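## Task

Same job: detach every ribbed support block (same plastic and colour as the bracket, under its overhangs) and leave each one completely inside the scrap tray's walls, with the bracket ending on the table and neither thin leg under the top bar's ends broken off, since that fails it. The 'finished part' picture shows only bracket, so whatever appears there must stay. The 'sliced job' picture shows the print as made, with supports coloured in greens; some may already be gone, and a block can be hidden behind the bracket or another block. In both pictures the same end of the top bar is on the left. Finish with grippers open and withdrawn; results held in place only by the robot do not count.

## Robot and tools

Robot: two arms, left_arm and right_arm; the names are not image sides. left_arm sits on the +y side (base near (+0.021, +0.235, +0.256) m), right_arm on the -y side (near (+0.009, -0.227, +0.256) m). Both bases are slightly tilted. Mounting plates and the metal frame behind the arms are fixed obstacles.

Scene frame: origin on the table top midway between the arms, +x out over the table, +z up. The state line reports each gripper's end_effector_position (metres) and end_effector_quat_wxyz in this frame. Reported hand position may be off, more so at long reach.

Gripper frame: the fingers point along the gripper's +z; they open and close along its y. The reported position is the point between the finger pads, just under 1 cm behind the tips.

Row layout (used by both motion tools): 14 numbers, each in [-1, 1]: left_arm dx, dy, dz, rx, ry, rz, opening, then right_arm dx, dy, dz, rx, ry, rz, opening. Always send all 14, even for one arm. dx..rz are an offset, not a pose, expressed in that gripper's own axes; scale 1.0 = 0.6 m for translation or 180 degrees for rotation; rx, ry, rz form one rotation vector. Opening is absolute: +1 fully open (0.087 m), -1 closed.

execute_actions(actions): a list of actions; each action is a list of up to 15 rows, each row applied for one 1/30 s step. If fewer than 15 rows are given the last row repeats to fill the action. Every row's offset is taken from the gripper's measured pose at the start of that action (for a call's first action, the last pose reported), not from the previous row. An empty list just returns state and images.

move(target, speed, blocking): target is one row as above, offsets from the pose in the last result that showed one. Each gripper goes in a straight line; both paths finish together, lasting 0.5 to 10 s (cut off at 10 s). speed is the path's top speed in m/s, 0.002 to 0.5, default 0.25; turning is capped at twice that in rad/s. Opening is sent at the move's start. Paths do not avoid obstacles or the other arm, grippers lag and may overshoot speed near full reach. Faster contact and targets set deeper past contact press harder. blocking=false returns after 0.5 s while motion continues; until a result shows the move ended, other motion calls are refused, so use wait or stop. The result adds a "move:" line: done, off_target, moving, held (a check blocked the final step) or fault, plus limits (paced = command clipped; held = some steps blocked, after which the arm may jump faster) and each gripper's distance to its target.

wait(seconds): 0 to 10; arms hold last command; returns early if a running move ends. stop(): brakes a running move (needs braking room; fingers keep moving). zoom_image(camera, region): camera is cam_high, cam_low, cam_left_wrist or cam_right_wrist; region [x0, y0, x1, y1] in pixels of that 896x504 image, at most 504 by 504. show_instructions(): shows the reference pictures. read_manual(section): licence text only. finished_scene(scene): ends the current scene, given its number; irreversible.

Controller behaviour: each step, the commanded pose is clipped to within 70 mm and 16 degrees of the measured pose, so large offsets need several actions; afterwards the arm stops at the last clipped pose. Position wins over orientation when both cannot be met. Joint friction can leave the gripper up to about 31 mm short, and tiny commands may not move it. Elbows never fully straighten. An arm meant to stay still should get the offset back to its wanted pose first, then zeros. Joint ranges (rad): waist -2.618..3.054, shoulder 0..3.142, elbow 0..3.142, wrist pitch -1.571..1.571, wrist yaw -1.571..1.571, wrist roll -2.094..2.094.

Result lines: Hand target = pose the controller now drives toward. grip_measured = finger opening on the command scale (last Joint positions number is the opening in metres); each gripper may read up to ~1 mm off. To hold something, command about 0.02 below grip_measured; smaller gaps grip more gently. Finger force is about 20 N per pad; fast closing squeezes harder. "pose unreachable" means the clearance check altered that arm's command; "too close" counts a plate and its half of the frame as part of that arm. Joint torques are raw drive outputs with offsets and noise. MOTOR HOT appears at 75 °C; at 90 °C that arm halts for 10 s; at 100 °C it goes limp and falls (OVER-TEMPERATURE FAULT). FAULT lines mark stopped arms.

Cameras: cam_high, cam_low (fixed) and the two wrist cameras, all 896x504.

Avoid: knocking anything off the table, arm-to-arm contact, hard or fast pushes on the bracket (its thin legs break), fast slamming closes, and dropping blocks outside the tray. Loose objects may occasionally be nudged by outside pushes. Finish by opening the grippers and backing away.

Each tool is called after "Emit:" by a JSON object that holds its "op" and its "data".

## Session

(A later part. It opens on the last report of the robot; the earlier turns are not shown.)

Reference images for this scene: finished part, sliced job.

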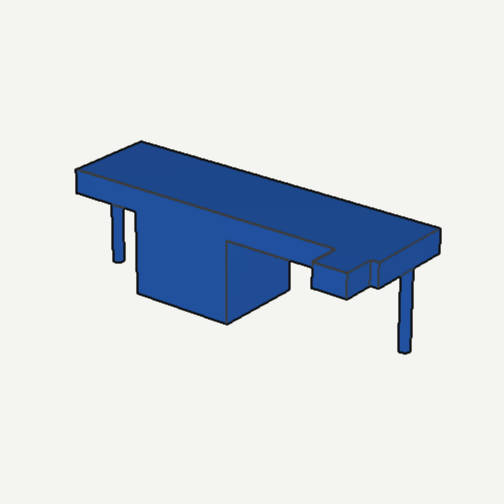

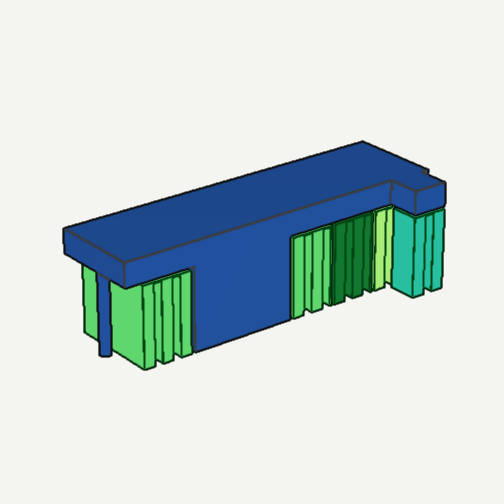

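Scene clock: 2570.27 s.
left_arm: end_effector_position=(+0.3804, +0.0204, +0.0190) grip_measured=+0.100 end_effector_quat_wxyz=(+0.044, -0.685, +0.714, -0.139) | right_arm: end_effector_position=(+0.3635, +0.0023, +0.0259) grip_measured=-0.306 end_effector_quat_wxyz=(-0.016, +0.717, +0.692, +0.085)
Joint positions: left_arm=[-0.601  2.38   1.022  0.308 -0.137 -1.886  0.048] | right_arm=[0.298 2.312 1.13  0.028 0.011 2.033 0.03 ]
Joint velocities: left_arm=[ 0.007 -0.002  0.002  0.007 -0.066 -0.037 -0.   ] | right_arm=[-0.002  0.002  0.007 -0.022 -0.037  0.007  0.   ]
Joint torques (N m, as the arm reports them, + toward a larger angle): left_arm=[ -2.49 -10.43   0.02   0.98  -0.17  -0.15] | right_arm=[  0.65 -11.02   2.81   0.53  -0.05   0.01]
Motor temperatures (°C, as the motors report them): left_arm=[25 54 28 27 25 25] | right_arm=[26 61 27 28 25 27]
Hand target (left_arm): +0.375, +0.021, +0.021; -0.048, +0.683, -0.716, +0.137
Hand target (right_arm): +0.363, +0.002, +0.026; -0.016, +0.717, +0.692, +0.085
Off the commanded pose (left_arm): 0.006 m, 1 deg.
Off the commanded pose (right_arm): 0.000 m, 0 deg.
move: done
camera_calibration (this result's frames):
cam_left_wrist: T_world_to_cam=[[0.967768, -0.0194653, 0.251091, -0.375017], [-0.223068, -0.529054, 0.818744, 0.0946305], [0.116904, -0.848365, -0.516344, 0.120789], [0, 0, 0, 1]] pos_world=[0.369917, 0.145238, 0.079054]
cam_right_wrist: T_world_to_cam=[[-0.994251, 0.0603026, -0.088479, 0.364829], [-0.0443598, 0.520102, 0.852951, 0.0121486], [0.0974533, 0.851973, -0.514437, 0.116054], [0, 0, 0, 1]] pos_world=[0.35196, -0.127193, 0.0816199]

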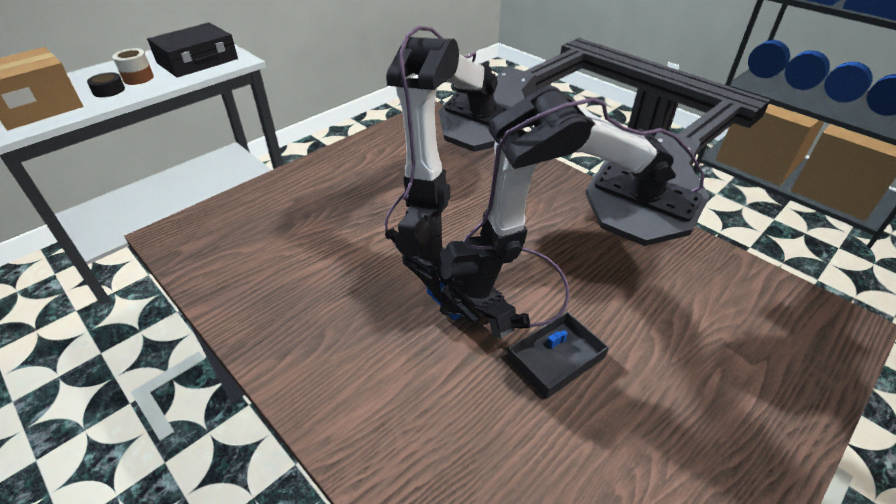

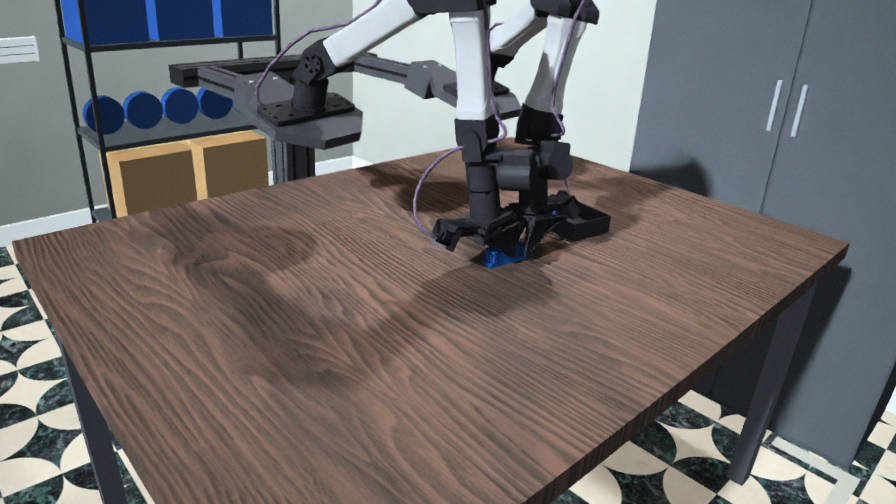

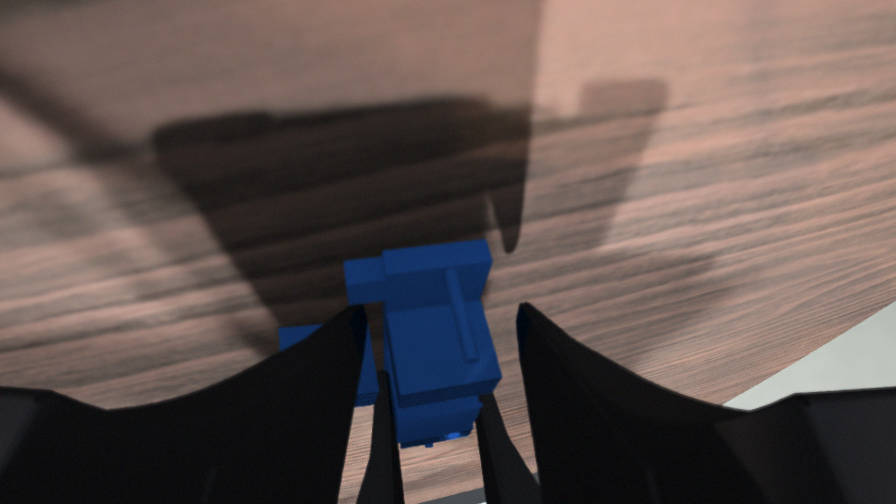

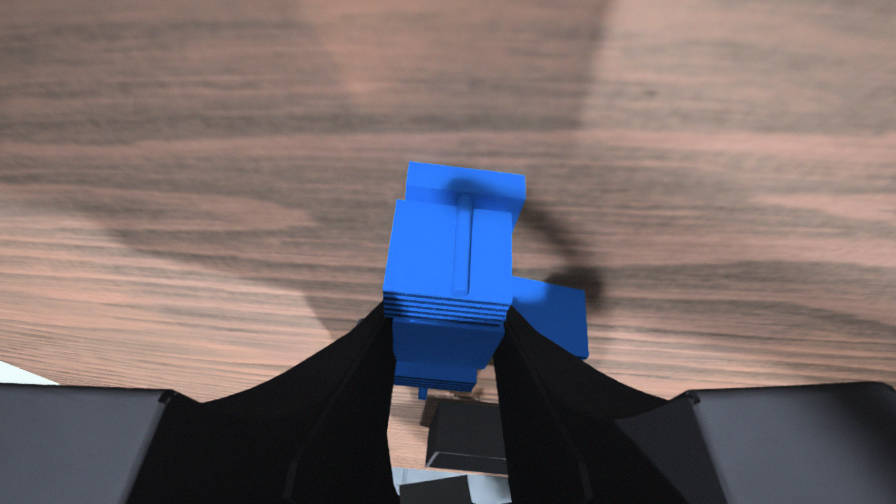

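Emit:
{"op": "execute_actions", "data": {"actions": [[[0,0,0,0,0,0,0.02,0,0,0,0,0,0,-0.36],[0,0,0,0,0,0,0.02,0,0,0,0,0,0,-0.36],[0,0,0,0,0,0,0.02,0,0,0,0,0,0,-0.36],[0,0,0,0,0,0,0.02,0,0,0,0,0,0,-0.36],[0,0,0,0,0,0,0.02,0,0,0,0,0,0,-0.36],[0,0,0,0,0,0,-0.06,0,0,0,0,0,0,-0.36],[0,0,0,0,0,0,-0.06,0,0,0,0,0,0,-0.36],[0,0,0,0,0,0,-0.06,0,0,0,0,0,0,-0.36],[0,0,0,0,0,0,-0.06,0,0,0,0,0,0,-0.36],[0,0,0,0,0,0,-0.06,0,0,0,0,0,0,-0.36],[0,0,0,0,0,0,-0.13,0,0,0,0,0,0,-0.36]],[[0,0,0,0,0,0,-0.16,0,0,0,0,0,0,-0.36],[0,0,0,0,0,0,-0.16,0,0,0,0,0,0,-0.36],[0,0,0,0,0,0,-0.16,0,0,0,0,0,0,-0.36],[0,0,0,0,0,0,-0.16,0,0,0,0,0,0,-0.36],[0,0,0,0,0,0,-0.16,0,0,0,0,0,0,-0.36],[0,0,0,0,0,0,-0.185,0,0,0,0,0,0,-0.36],[0,0,0,0,0,0,-0.185,0,0,0,0,0,0,-0.36],[0,0,0,0,0,0,-0.185,0,0,0,0,0,0,-0.36],[0,0,0,0,0,0,-0.185,0,0,0,0,0,0,-0.36],[0,0,0,0,0,0,-0.185,0,0,0,0,0,0,-0.36],[0,0,0,0,0,0,-0.21,0,0,0,0,0,0,-0.36]],[[0,0,0,0,0,0,-0.235,0,0,0,0,0,0,-0.36]],[[0,0,0,0,0,0,-0.26,0,0,0,0,0,0,-0.36]],[[0,0,0,0,0,0,-0.28,0,0,0,0,0,0,-0.36]],[[0,0,0,0,0,0,-0.30,0,0,0,0,0,0,-0.36]],[[0,0,0,0,0,0,-0.32,0,0,0,0,0,0,-0.36]]]}}

Scene clock: 2583.20 s.
left_arm: end_effector_position=(+0.3804, +0.0204, +0.0190) grip_measured=-0.283 end_effector_quat_wxyz=(+0.044, -0.685, +0.714, -0.140) | right_arm: end_effector_position=(+0.3641, +0.0026, +0.0260) grip_measured=-0.306 end_effector_quat_wxyz=(-0.016, +0.717, +0.692, +0.087)
Joint positions: left_arm=[-0.601  2.38   1.022  0.309 -0.137 -1.886  0.031] | right_arm=[0.298 2.312 1.13  0.031 0.011 2.033 0.03 ]
Joint velocities: left_arm=[-0.012 -0.002  0.002  0.007 -0.051  0.007  0.   ] | right_arm=[ 0.002 -0.002 -0.002 -0.007  0.022 -0.081 -0.   ]
Joint torques (N m, as the arm reports them, + toward a larger angle): left_arm=[-1.57 -9.7   2.19  0.85 -0.02 -0.15] | right_arm=[  0.69 -10.92   2.84   0.52  -0.07   0.03]
Motor temperatures (°C, as the motors report them): left_arm=[25 55 28 28 25 25] | right_arm=[26 61 27 28 25 27]
Hand target (left_arm): +0.380, +0.020, +0.019; -0.044, +0.685, -0.714, +0.140
Hand target (right_arm): +0.364, +0.003, +0.026; -0.016, +0.717, +0.692, +0.087
Off the commanded pose (left_arm): 0.000 m, 0 deg.
Off the commanded pose (right_arm): 0.000 m, 0 deg.
camera_calibration (this result's frames):
cam_left_wrist: T_world_to_cam=[[0.967682, -0.0193649, 0.251429, -0.375085], [-0.223316, -0.528948, 0.818745, 0.0946994], [0.117138, -0.848433, -0.516178, 0.120679], [0, 0, 0, 1]] pos_world=[0.369974, 0.145216, 0.0790644]
cam_right_wrist: T_world_to_cam=[[-0.994019, 0.0606638, -0.0908066, 0.365396], [-0.0462793, 0.519158, 0.853424, 0.0126005], [0.0989149, 0.852523, -0.513245, 0.115285], [0, 0, 0, 1]] pos_world=[0.35239, -0.126991, 0.0815962]

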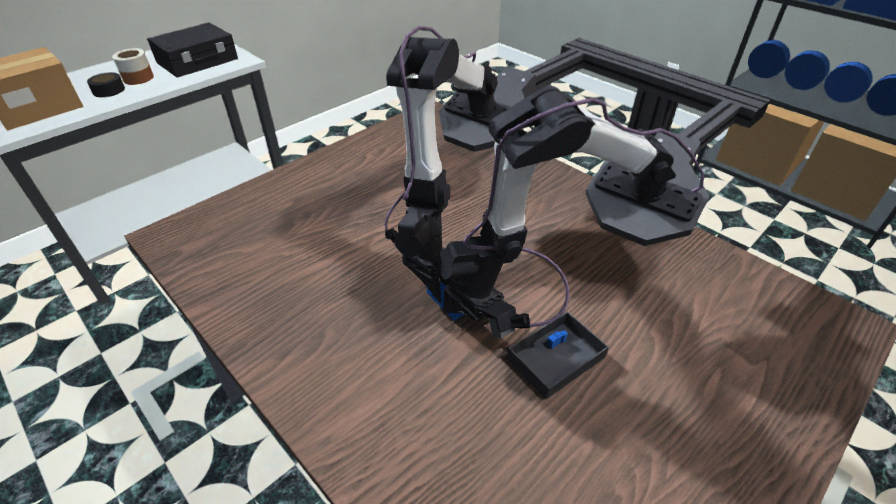

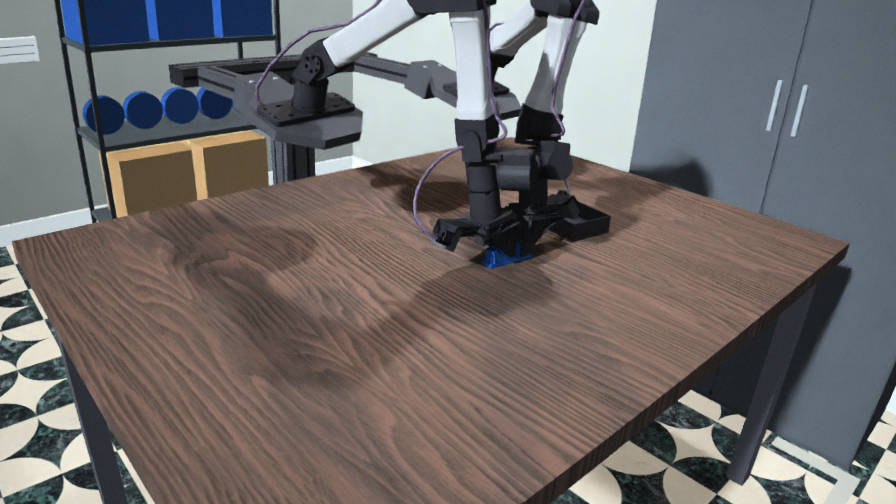

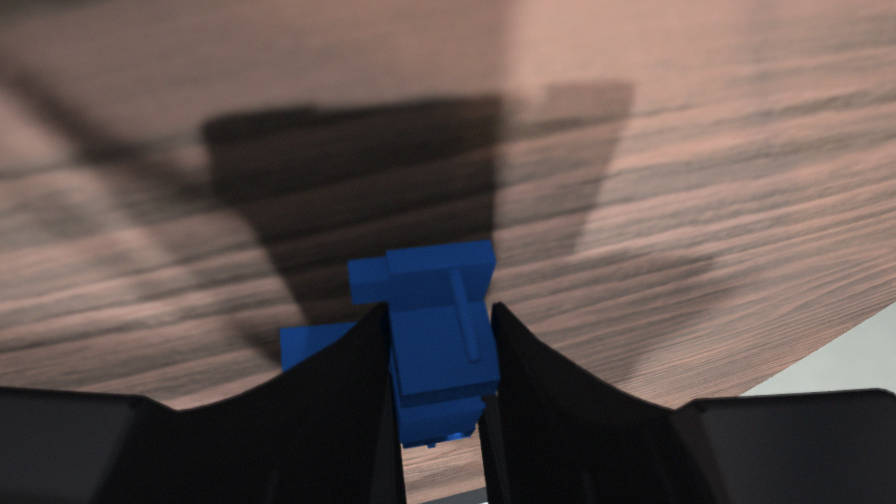

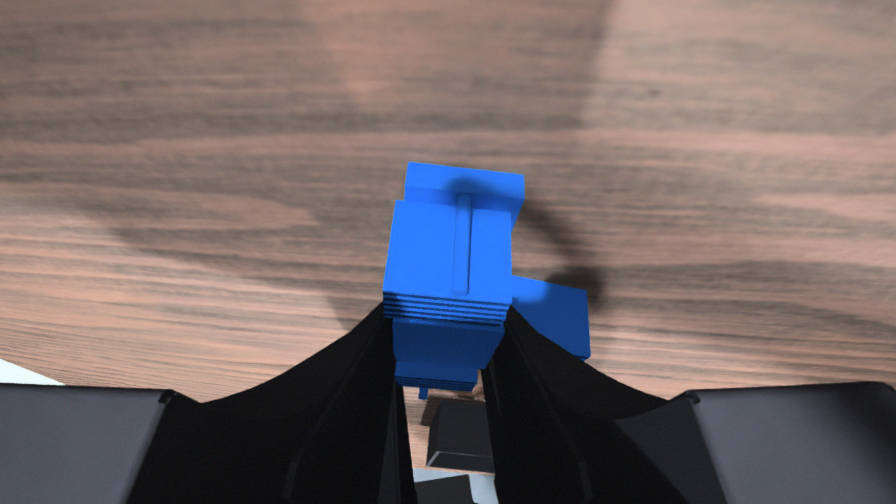

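Emit:
{"op": "execute_actions", "data": {"actions": [[[0,0,0,0,0,0,-0.35,0,0,0,0,0,0,-0.36]],[[0,0,0,0,0,0,-0.40,0,0,0,0,0,0,-0.36]]]}}

Emit:
{"op": "zoom_image", "data": {"camera": "cam_left_wrist", "region": [320, 230, 560, 450]}}

Scene clock: 2587.10 s.
left_arm: end_effector_position=(+0.3804, +0.0204, +0.0190) grip_measured=-0.283 end_effector_quat_wxyz=(+0.044, -0.685, +0.714, -0.140) | right_arm: end_effector_position=(+0.3641, +0.0026, +0.0260) grip_measured=-0.306 end_effector_quat_wxyz=(-0.016, +0.717, +0.692, +0.087)
Joint positions: left_arm=[-0.601  2.38   1.022  0.309 -0.137 -1.886  0.031] | right_arm=[0.298 2.312 1.13  0.031 0.011 2.033 0.03 ]
Joint velocities: left_arm=[-0.002  0.002 -0.002  0.081  0.007 -0.007 -0.001] | right_arm=[-0.007  0.007 -0.017 -0.051 -0.037 -0.081  0.   ]
Joint torques (N m, as the arm reports them, + toward a larger angle): left_arm=[-1.63 -9.63  2.15  0.84  0.   -0.14] | right_arm=[  0.62 -10.89   2.87   0.53  -0.05   0.02]
Motor temperatures (°C, as the motors report them): left_arm=[25 55 28 28 25 25] | right_arm=[26 61 27 28 25 27]
Hand target (left_arm): +0.380, +0.020, +0.019; -0.044, +0.685, -0.714, +0.140
Hand target (right_arm): +0.364, +0.003, +0.026; -0.016, +0.717, +0.692, +0.087
Off the commanded pose (left_arm): 0.000 m, 0 deg.
Off the commanded pose (right_arm): 0.000 m, 0 deg.
camera_calibration (this result's frames):
cam_left_wrist: T_world_to_cam=[[0.967682, -0.0193649, 0.251429, -0.375085], [-0.223316, -0.528948, 0.818745, 0.0946994], [0.117138, -0.848433, -0.516178, 0.120679], [0, 0, 0, 1]] pos_world=[0.369974, 0.145216, 0.0790644]
cam_right_wrist: T_world_to_cam=[[-0.994019, 0.0606638, -0.0908066, 0.365396], [-0.0462793, 0.519158, 0.853424, 0.0126005], [0.0989149, 0.852523, -0.513245, 0.115285], [0, 0, 0, 1]] pos_world=[0.35239, -0.126991, 0.0815962]

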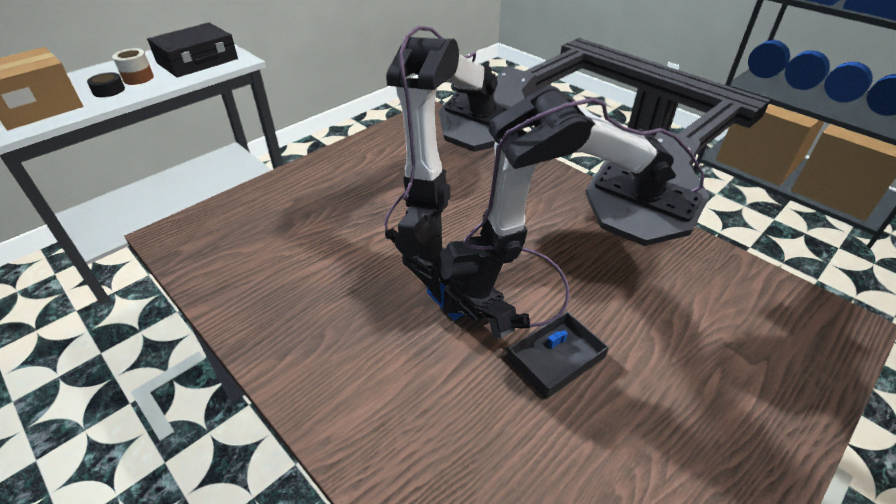

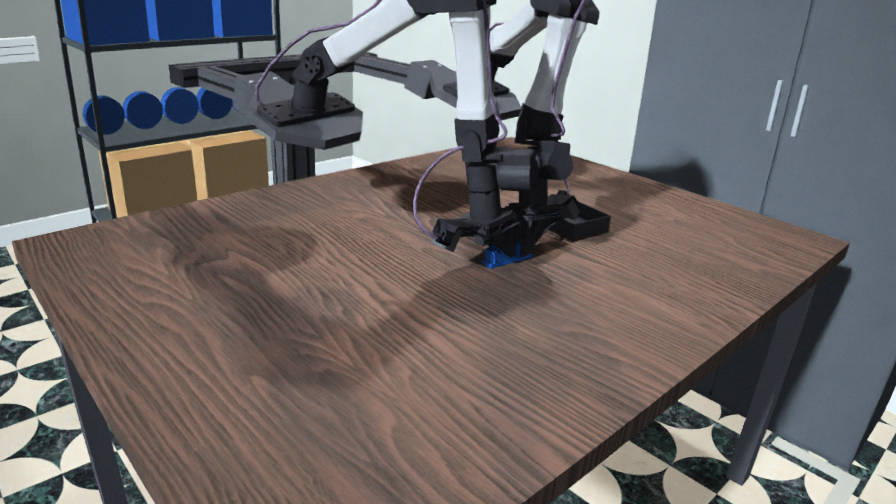

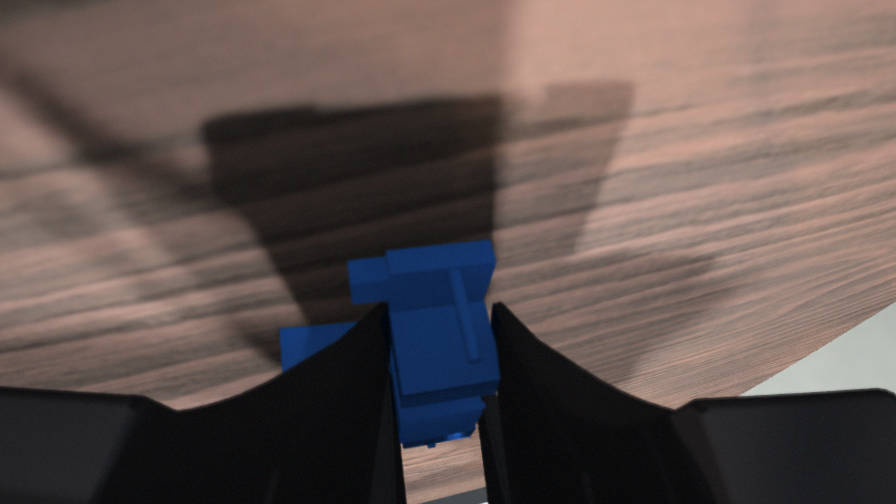

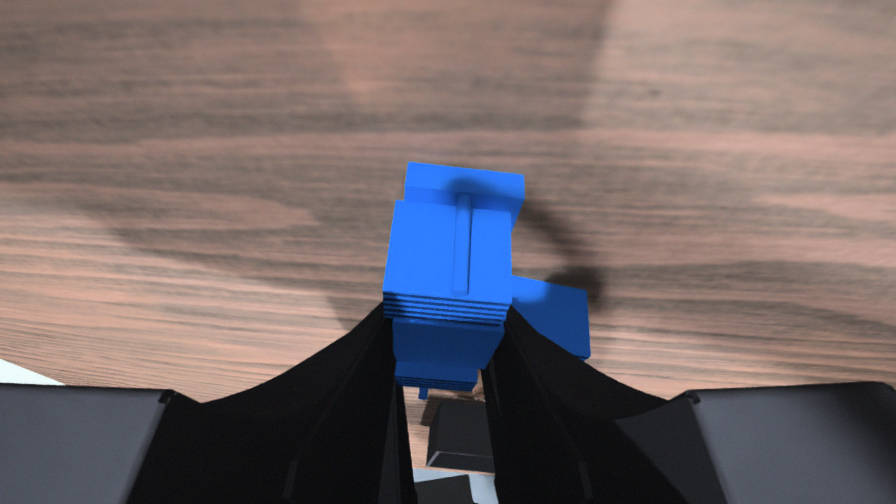

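Region (320, 230, 560, 450) of cam_left_wrist's 896x504 image, scaled by 2.100, with more detail than that image has; it fills the top 462 rows of this view, and the rest is white.

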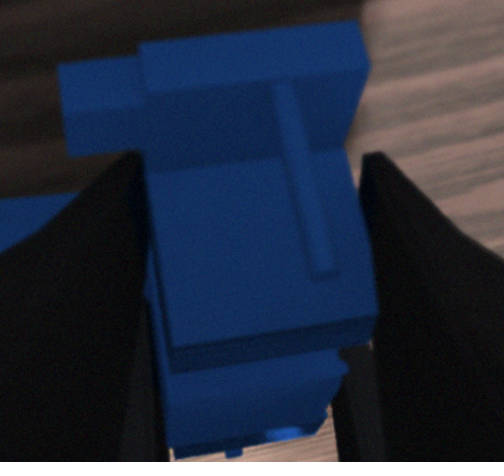

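Emit:
{"op": "execute_actions", "data": {"actions": [[[0,0,0,0,0,0,-0.15,0,0,0,0,0,0,-0.36]],[[0,0,0,0,0,0,-0.5,0,0,0,0,0,0,-0.36]],[[0,0,0,0,0,0,-0.40,0,0,0,0,0,0,-0.36]]]}}

Scene clock: 2609.73 s.
left_arm: end_effector_position=(+0.3795, +0.0205, +0.0187) grip_measured=-0.307 end_effector_quat_wxyz=(+0.043, -0.684, +0.715, -0.138) | right_arm: end_effector_position=(+0.3656, +0.0027, +0.0262) grip_measured=-0.307 end_effector_quat_wxyz=(-0.014, +0.717, +0.691, +0.089)
Joint positions: left_arm=[-0.601  2.38   1.022  0.305 -0.136 -1.884  0.03 ] | right_arm=[0.298 2.312 1.13  0.036 0.014 2.034 0.03 ]
Joint velocities: left_arm=[-0.017 -0.002  0.007 -0.007 -0.095 -0.066 -0.001] | right_arm=[-0.012  0.002  0.007  0.022 -0.051 -0.022  0.001]
Joint torques (N m, as the arm reports them, + toward a larger angle): left_arm=[-1.64 -9.79  2.28  0.85 -0.01 -0.12] | right_arm=[  0.68 -11.06   2.88   0.55  -0.05   0.01]
Motor temperatures (°C, as the motors report them): left_arm=[25 56 28 28 25 25] | right_arm=[26 61 27 28 25 27]
Hand target (left_arm): +0.380, +0.021, +0.019; -0.043, +0.684, -0.715, +0.138
Hand target (right_arm): +0.366, +0.003, +0.026; -0.014, +0.717, +0.691, +0.089
Off the commanded pose (left_arm): 0.000 m, 0 deg.
Off the commanded pose (right_arm): 0.000 m, 0 deg.
camera_calibration (this result's frames):
cam_left_wrist: T_world_to_cam=[[0.96843, -0.022214, 0.248292, -0.374282], [-0.222128, -0.528972, 0.819053, 0.0942962], [0.113145, -0.848348, -0.517207, 0.122269], [0, 0, 0, 1]] pos_world=[0.369577, 0.145293, 0.078936]
cam_right_wrist: T_world_to_cam=[[-0.993318, 0.0634642, -0.0963917, 0.366758], [-0.0496156, 0.519264, 0.853172, 0.0136897], [0.104199, 0.852254, -0.512646, 0.113188], [0, 0, 0, 1]] pos_world=[0.353193, -0.126849, 0.0816981]

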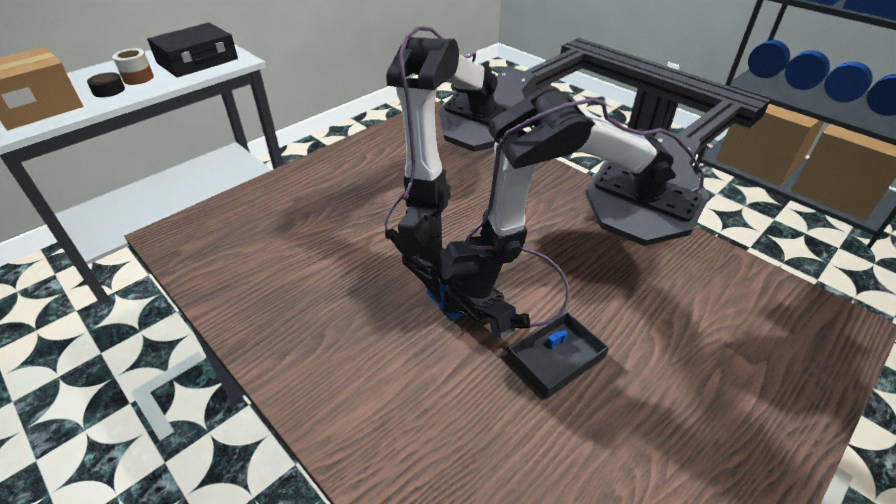

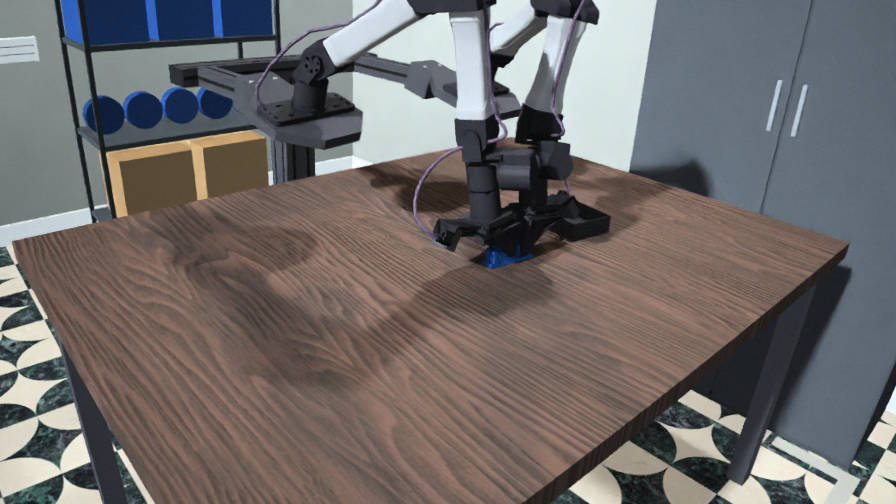

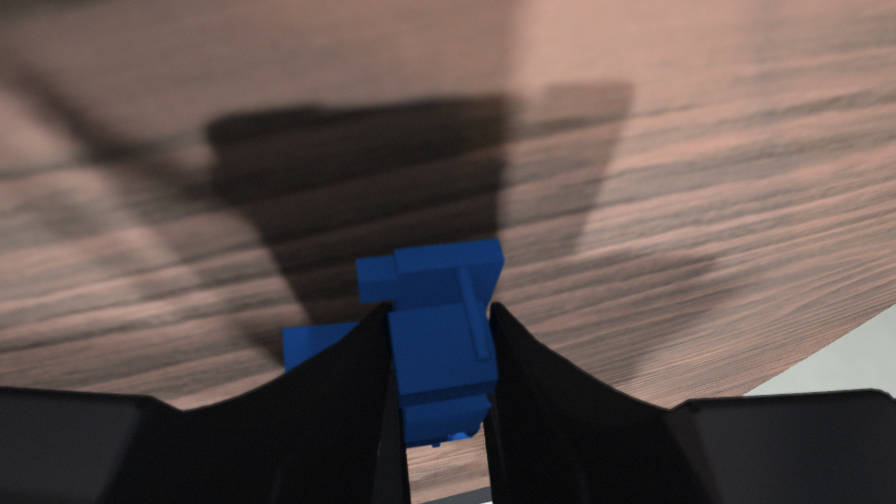

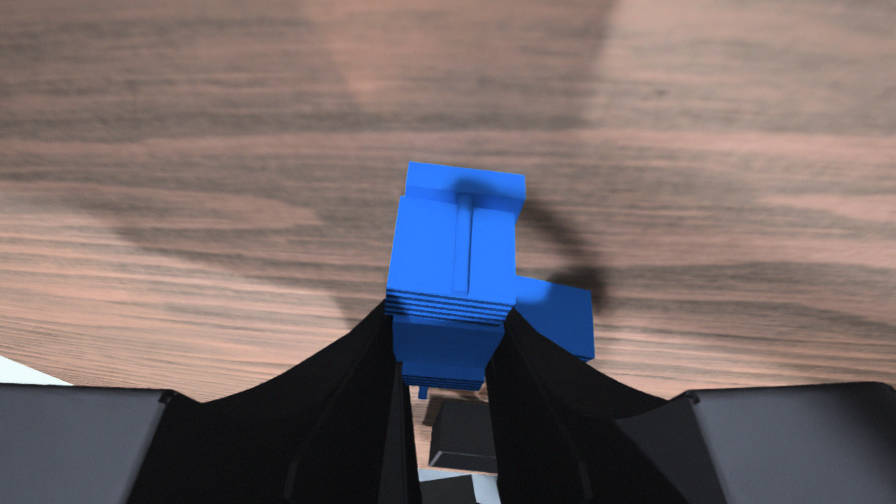

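Emit:
{"op": "zoom_image", "data": {"camera": "cam_left_wrist", "region": [320, 230, 560, 450]}}

Region (320, 230, 560, 450) of cam_left_wrist's 896x504 image, scaled by 2.100, with more detail than that image has; it fills the top 462 rows of this view, and the rest is white.

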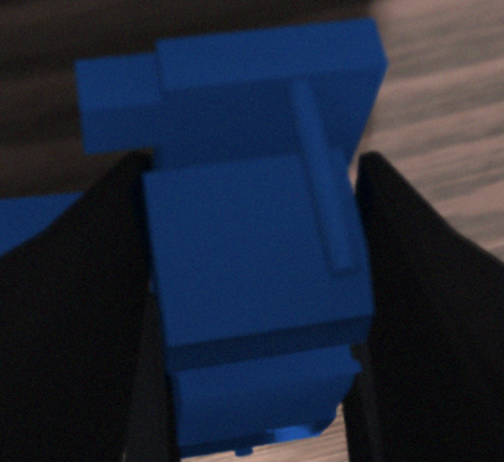

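Emit:
{"op": "move", "data": {"target": [0.0008,0.0007,-0.0835,0,0,0,-0.39, 0,0,0,0,0,0,-0.36], "speed": 0.03}}

Scene clock: 2623.87 s.
left_arm: end_effector_position=(+0.3812, +0.0243, +0.0679) grip_measured=-0.307 end_effector_quat_wxyz=(+0.049, -0.684, +0.711, -0.155) | right_arm: end_effector_position=(+0.3667, +0.0031, +0.0265) grip_measured=-0.307 end_effector_quat_wxyz=(-0.013, +0.717, +0.691, +0.091)
Joint positions: left_arm=[-0.613  2.191  0.919  0.253 -0.14  -1.895  0.03 ] | right_arm=[0.298 2.312 1.13  0.041 0.014 2.034 0.03 ]
Joint velocities: left_arm=[-0.017 -0.007 -0.002  0.051 -0.037 -0.051 -0.001] | right_arm=[-0.007  0.007 -0.007  0.022 -0.037  0.037 -0.   ]
Joint torques (N m, as the arm reports them, + toward a larger angle): left_arm=[ -2.57 -10.06   0.64   0.7   -0.08  -0.23] | right_arm=[  0.64 -11.05   2.8    0.49  -0.07   0.03]
Motor temperatures (°C, as the motors report them): left_arm=[25 56 28 28 25 25] | right_arm=[26 61 27 28 25 27]
Hand target (left_arm): +0.368, +0.027, +0.067; -0.043, +0.684, -0.715, +0.138
Hand target (right_arm): +0.366, +0.003, +0.026; -0.014, +0.717, +0.691, +0.089
Off the commanded pose (left_arm): 0.015 m, 2 deg.
Off the commanded pose (right_arm): 0.001 m, 0 deg.
move: off_target (left_arm)
camera_calibration (this result's frames):
cam_left_wrist: T_world_to_cam=[[0.960231, -0.0114912, 0.278971, -0.387264], [-0.244433, -0.517491, 0.820034, 0.0645486], [0.134942, -0.855612, -0.499719, 0.141385], [0, 0, 0, 1]] pos_world=[0.368562, 0.149924, 0.125756]
cam_right_wrist: T_world_to_cam=[[-0.992827, 0.0641798, -0.100877, 0.367824], [-0.0532816, 0.517809, 0.853835, 0.0146267], [0.107034, 0.853085, -0.510675, 0.11175], [0, 0, 0, 1]] pos_world=[0.354003, -0.126513, 0.0816843]

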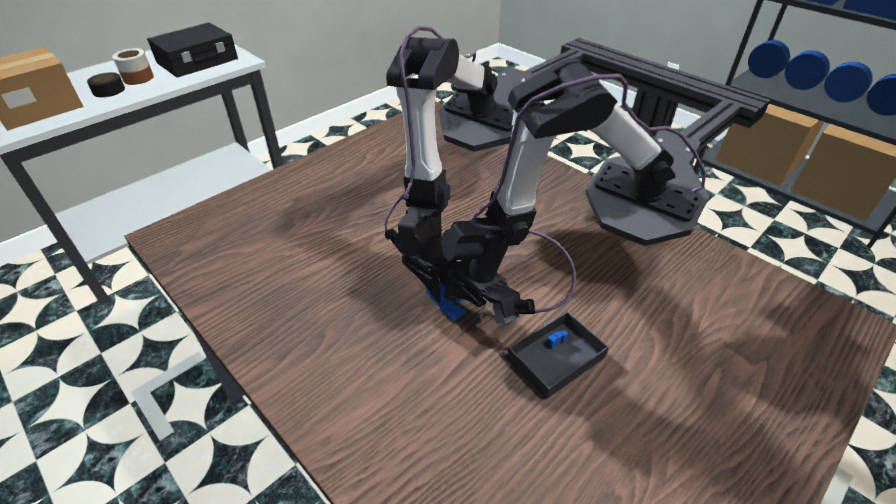

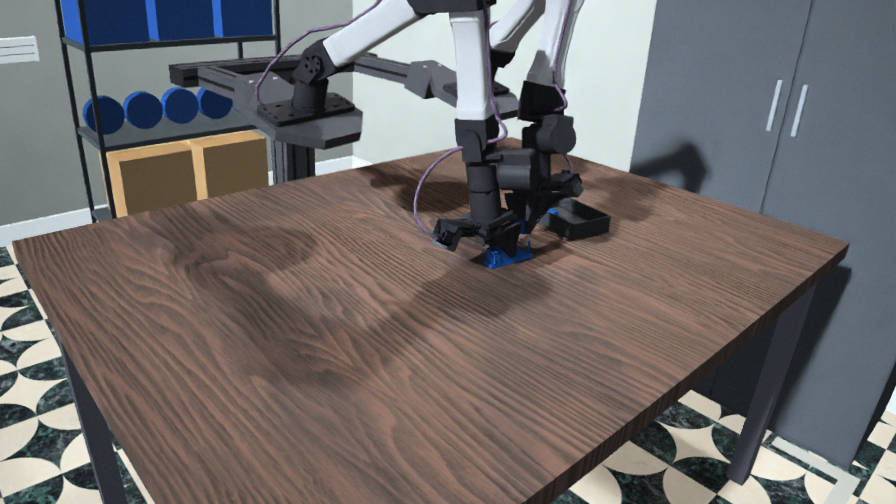

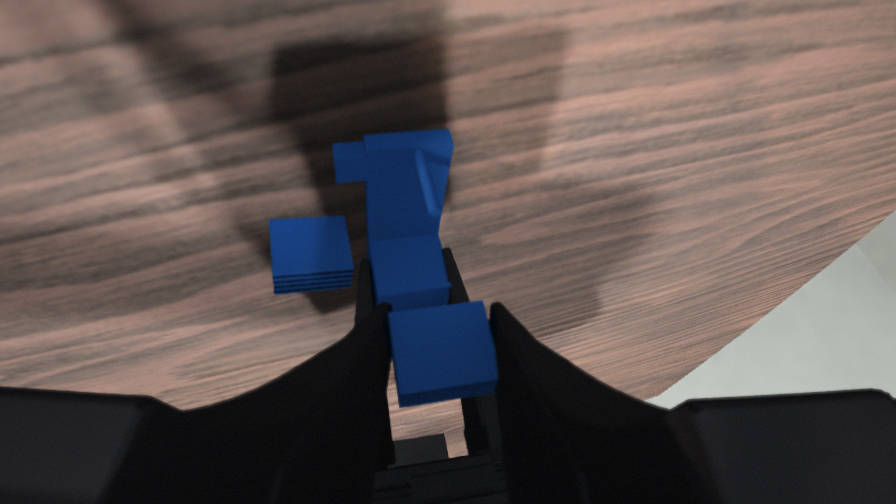

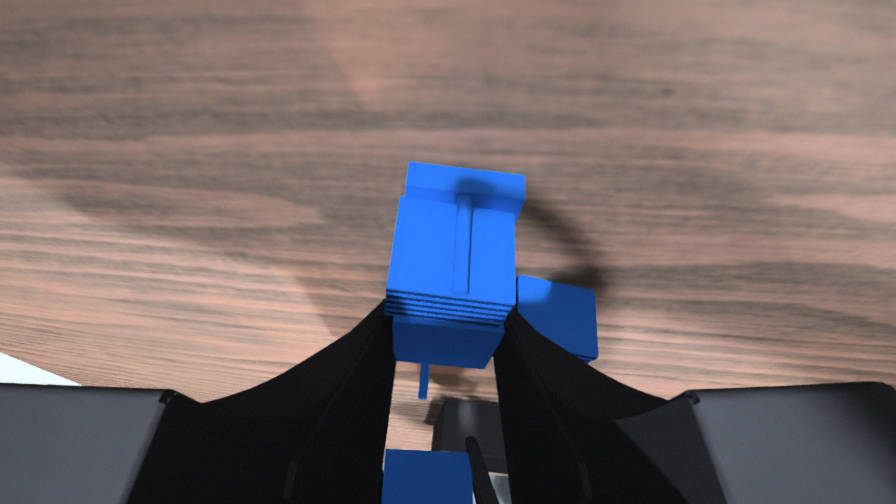

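Emit:
{"op": "zoom_image", "data": {"camera": "cam_high", "region": [490, 300, 630, 405]}}

Region (490, 300, 630, 405) of cam_high's 896x504 image, scaled by 3.600, with more detail than that image has; it fills the top 378 rows of this view, and the rest is white.

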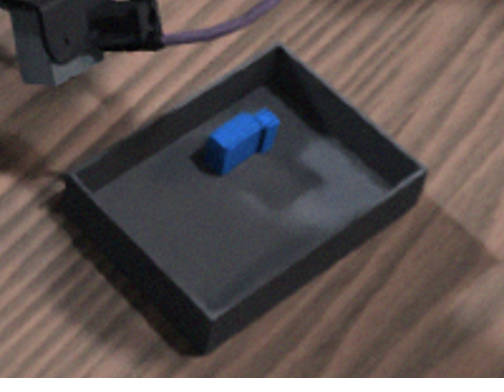

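Emit:
{"op": "move", "data": {"target": [-0.3468,0.0450,-0.1047,-0.0105,0,0,-0.39, -0.0226,0.0756,0.0048,0,0,0,-0.36], "speed": 0.1}}

Scene clock: 2676.60 s.
left_arm: end_effector_position=(+0.3564, +0.2449, +0.0872) grip_measured=-0.307 end_effector_quat_wxyz=(+0.049, -0.683, +0.715, -0.138) | right_arm: end_effector_position=(+0.4086, -0.0090, +0.0306) grip_measured=-0.307 end_effector_quat_wxyz=(-0.009, +0.717, +0.691, +0.092)
Joint positions: left_arm=[ 0.069  1.965  0.713  0.189  0.193 -1.3    0.03 ] | right_arm=[ 0.232  2.34   1.284 -0.08  -0.007  1.972  0.03 ]
Joint velocities: left_arm=[0.007 0.002 0.022 0.022 0.022 0.037 0.   ] | right_arm=[-0.022 -0.017  0.007 -0.007 -0.11   0.037 -0.001]
Joint torques (N m, as the arm reports them, + toward a larger angle): left_arm=[ 1.25 -9.02  2.19  0.58  0.17 -0.12] | right_arm=[ -0.53 -10.37   5.46   0.45  -0.19  -0.05]
Motor temperatures (°C, as the motors report them): left_arm=[26 58 27 27 25 25] | right_arm=[26 61 27 28 25 27]
Hand target (left_arm): +0.353, +0.245, +0.090; -0.042, +0.684, -0.716, +0.138
Hand target (right_arm): +0.412, -0.011, +0.027; -0.013, +0.717, +0.691, +0.091
Off the commanded pose (left_arm): 0.009 m, 1 deg.
Off the commanded pose (right_arm): 0.006 m, 0 deg.
move: done
camera_calibration (this result's frames):
cam_left_wrist: T_world_to_cam=[[0.96646, -0.0241978, 0.255674, -0.36336], [-0.228371, -0.53639, 0.812486, 0.156444], [0.117481, -0.843623, -0.523925, 0.348533], [0, 0, 0, 1]] pos_world=[0.345954, 0.369153, 0.148399]
cam_right_wrist: T_world_to_cam=[[-0.992191, 0.0625142, -0.107926, 0.41053], [-0.0597149, 0.521597, 0.8511, 0.0223634], [0.1095, 0.850899, -0.513791, 0.118846], [0, 0, 0, 1]] pos_world=[0.395646, -0.138455, 0.0863356]

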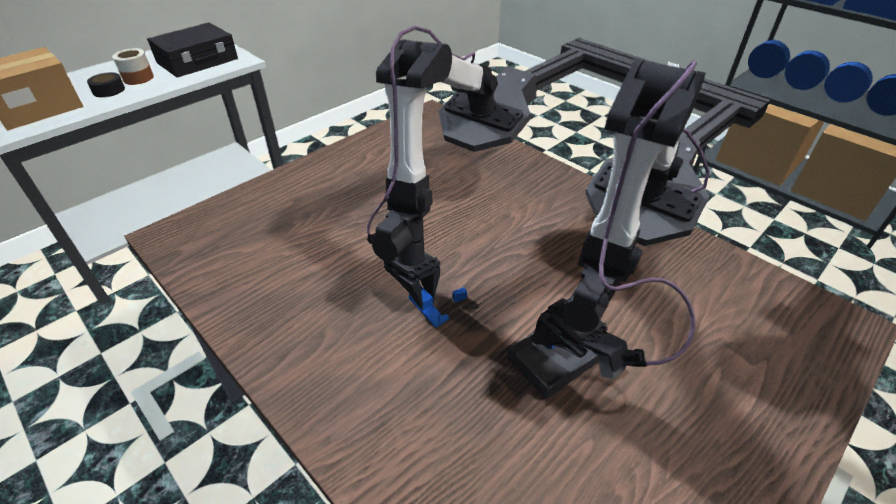

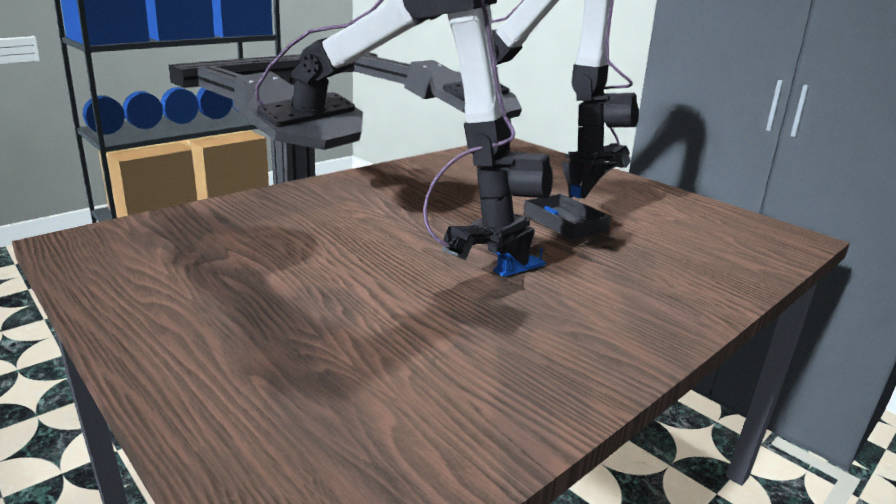

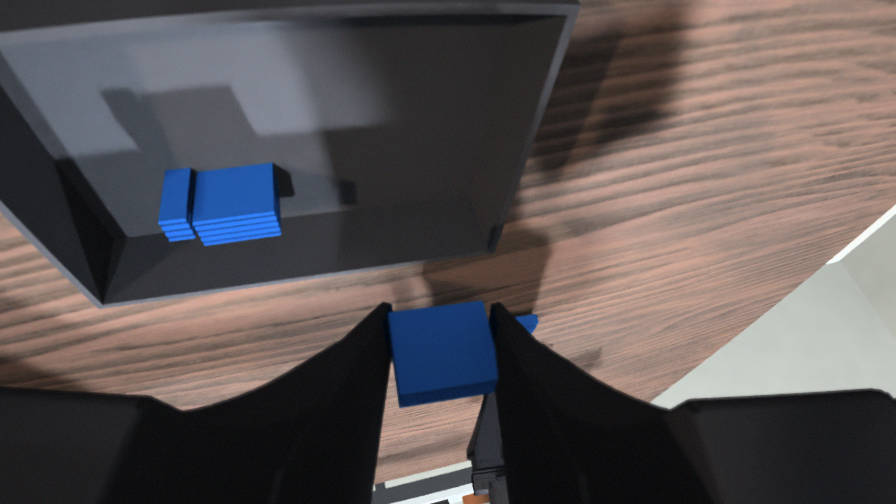

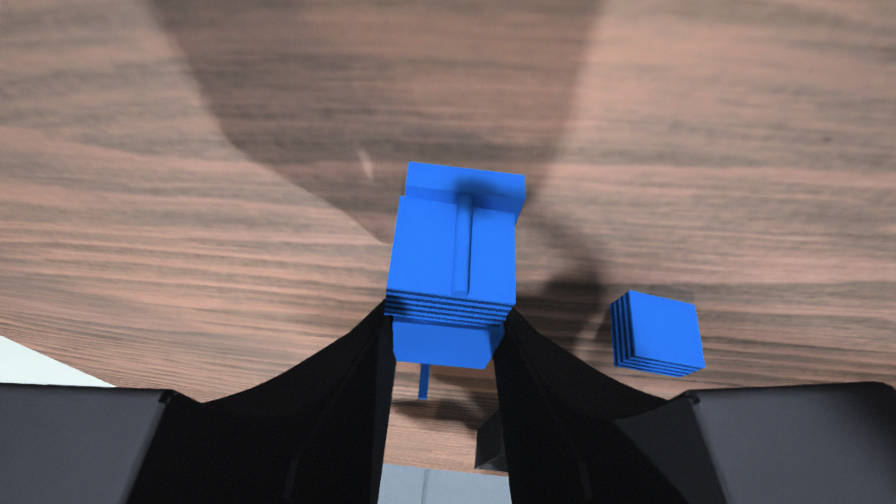

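Emit:
{"op": "move", "data": {"target": [-0.0154,0.0307,0.1235,0,0,0,-0.39, -0.0004,0.0015,0.0154,0,0,0,-0.36], "speed": 0.05}}

Scene clock: 2684.00 s.
left_arm: end_effector_position=(+0.3512, +0.2435, +0.0161) grip_measured=-0.308 end_effector_quat_wxyz=(+0.042, -0.684, +0.716, -0.135) | right_arm: end_effector_position=(+0.4056, -0.0098, +0.0265) grip_measured=-0.307 end_effector_quat_wxyz=(-0.011, +0.717, +0.692, +0.088)
Joint positions: left_arm=[ 0.069  2.28   0.797  0.405  0.195 -1.298  0.03 ] | right_arm=[ 0.232  2.351  1.284 -0.077 -0.008  1.972  0.03 ]
Joint velocities: left_arm=[-0.002  0.022 -0.002  0.007 -0.037 -0.051  0.   ] | right_arm=[-0.002 -0.017 -0.012 -0.007 -0.037  0.051 -0.   ]
Joint torques (N m, as the arm reports them, + toward a larger angle): left_arm=[ 0.31 -6.39  2.92  0.97  0.05 -0.18] | right_arm=[ 0.42 -9.98  5.54  0.64 -0.07  0.03]
Motor temperatures (°C, as the motors report them): left_arm=[25 57 27 27 25 25] | right_arm=[25 60 27 28 25 27]
Hand target (left_arm): +0.357, +0.244, +0.010; -0.049, +0.683, -0.715, +0.138
Hand target (right_arm): +0.410, -0.008, +0.022; -0.009, +0.717, +0.691, +0.092
Off the commanded pose (left_arm): 0.009 m, 1 deg.
Off the commanded pose (right_arm): 0.007 m, 0 deg.
move: done
camera_calibration (this result's frames):
cam_left_wrist: T_world_to_cam=[[0.969847, -0.0251033, 0.24242, -0.340928], [-0.218247, -0.532159, 0.818031, 0.207555], [0.108471, -0.846272, -0.521592, 0.314535], [0, 0, 0, 1]] pos_world=[0.341829, 0.368076, 0.0769199]
cam_right_wrist: T_world_to_cam=[[-0.993062, 0.0615042, -0.100223, 0.407327], [-0.0533562, 0.523836, 0.850146, 0.0235311], [0.104788, 0.849596, -0.51692, 0.119659], [0, 0, 0, 1]] pos_world=[0.393218, -0.139041, 0.0826728]

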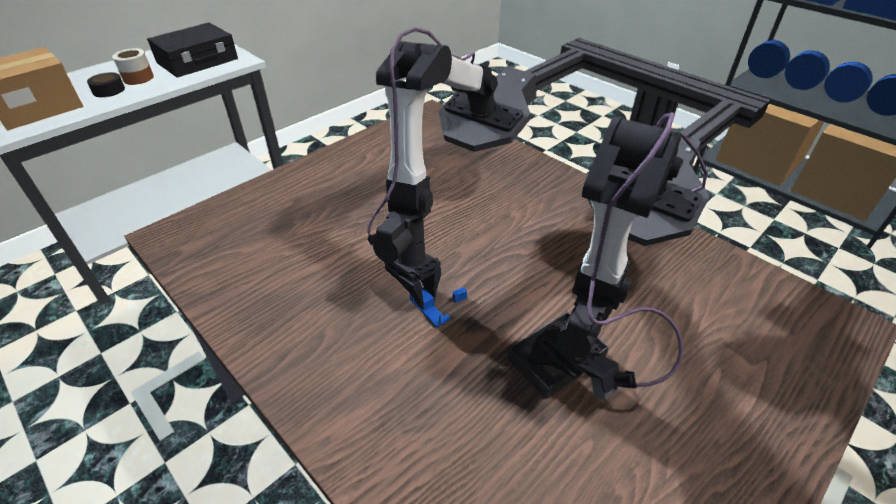

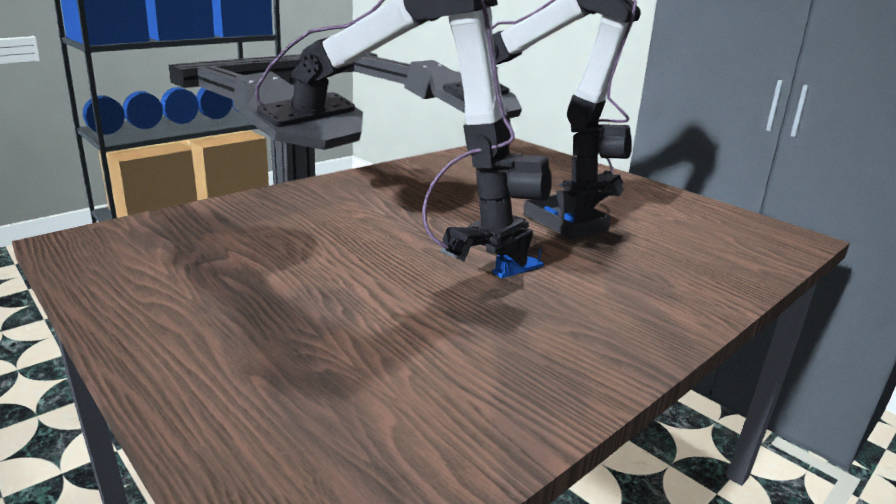

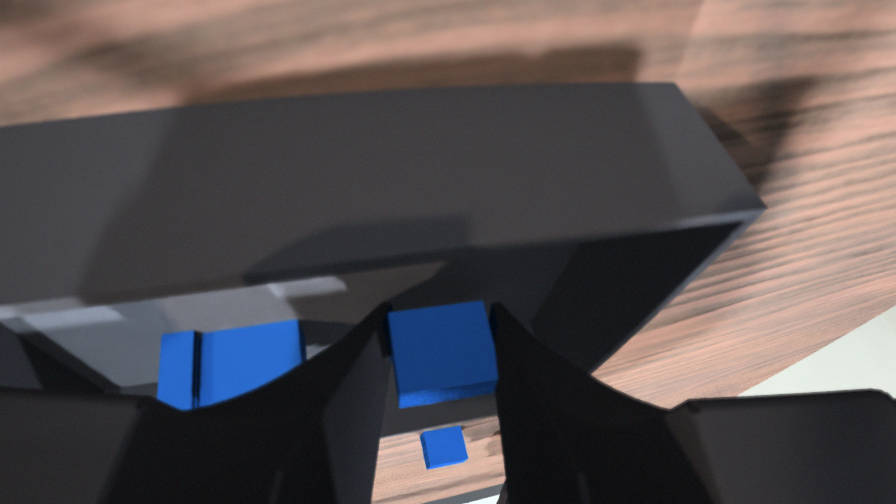

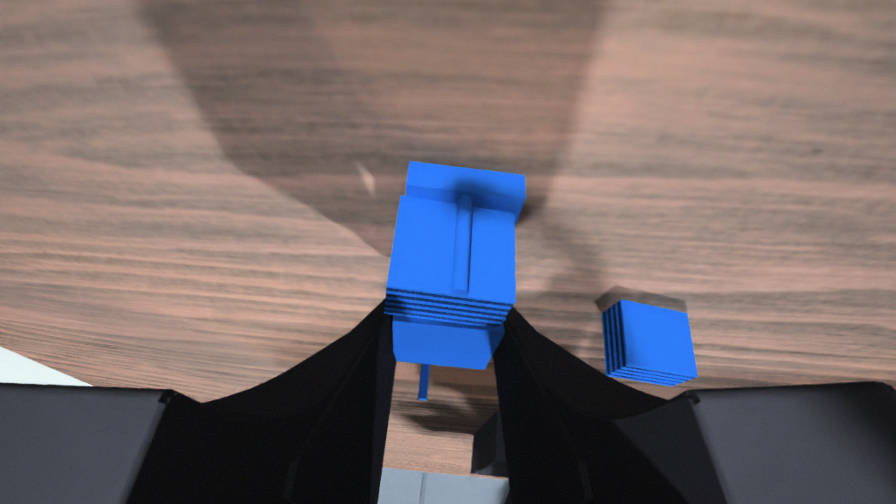

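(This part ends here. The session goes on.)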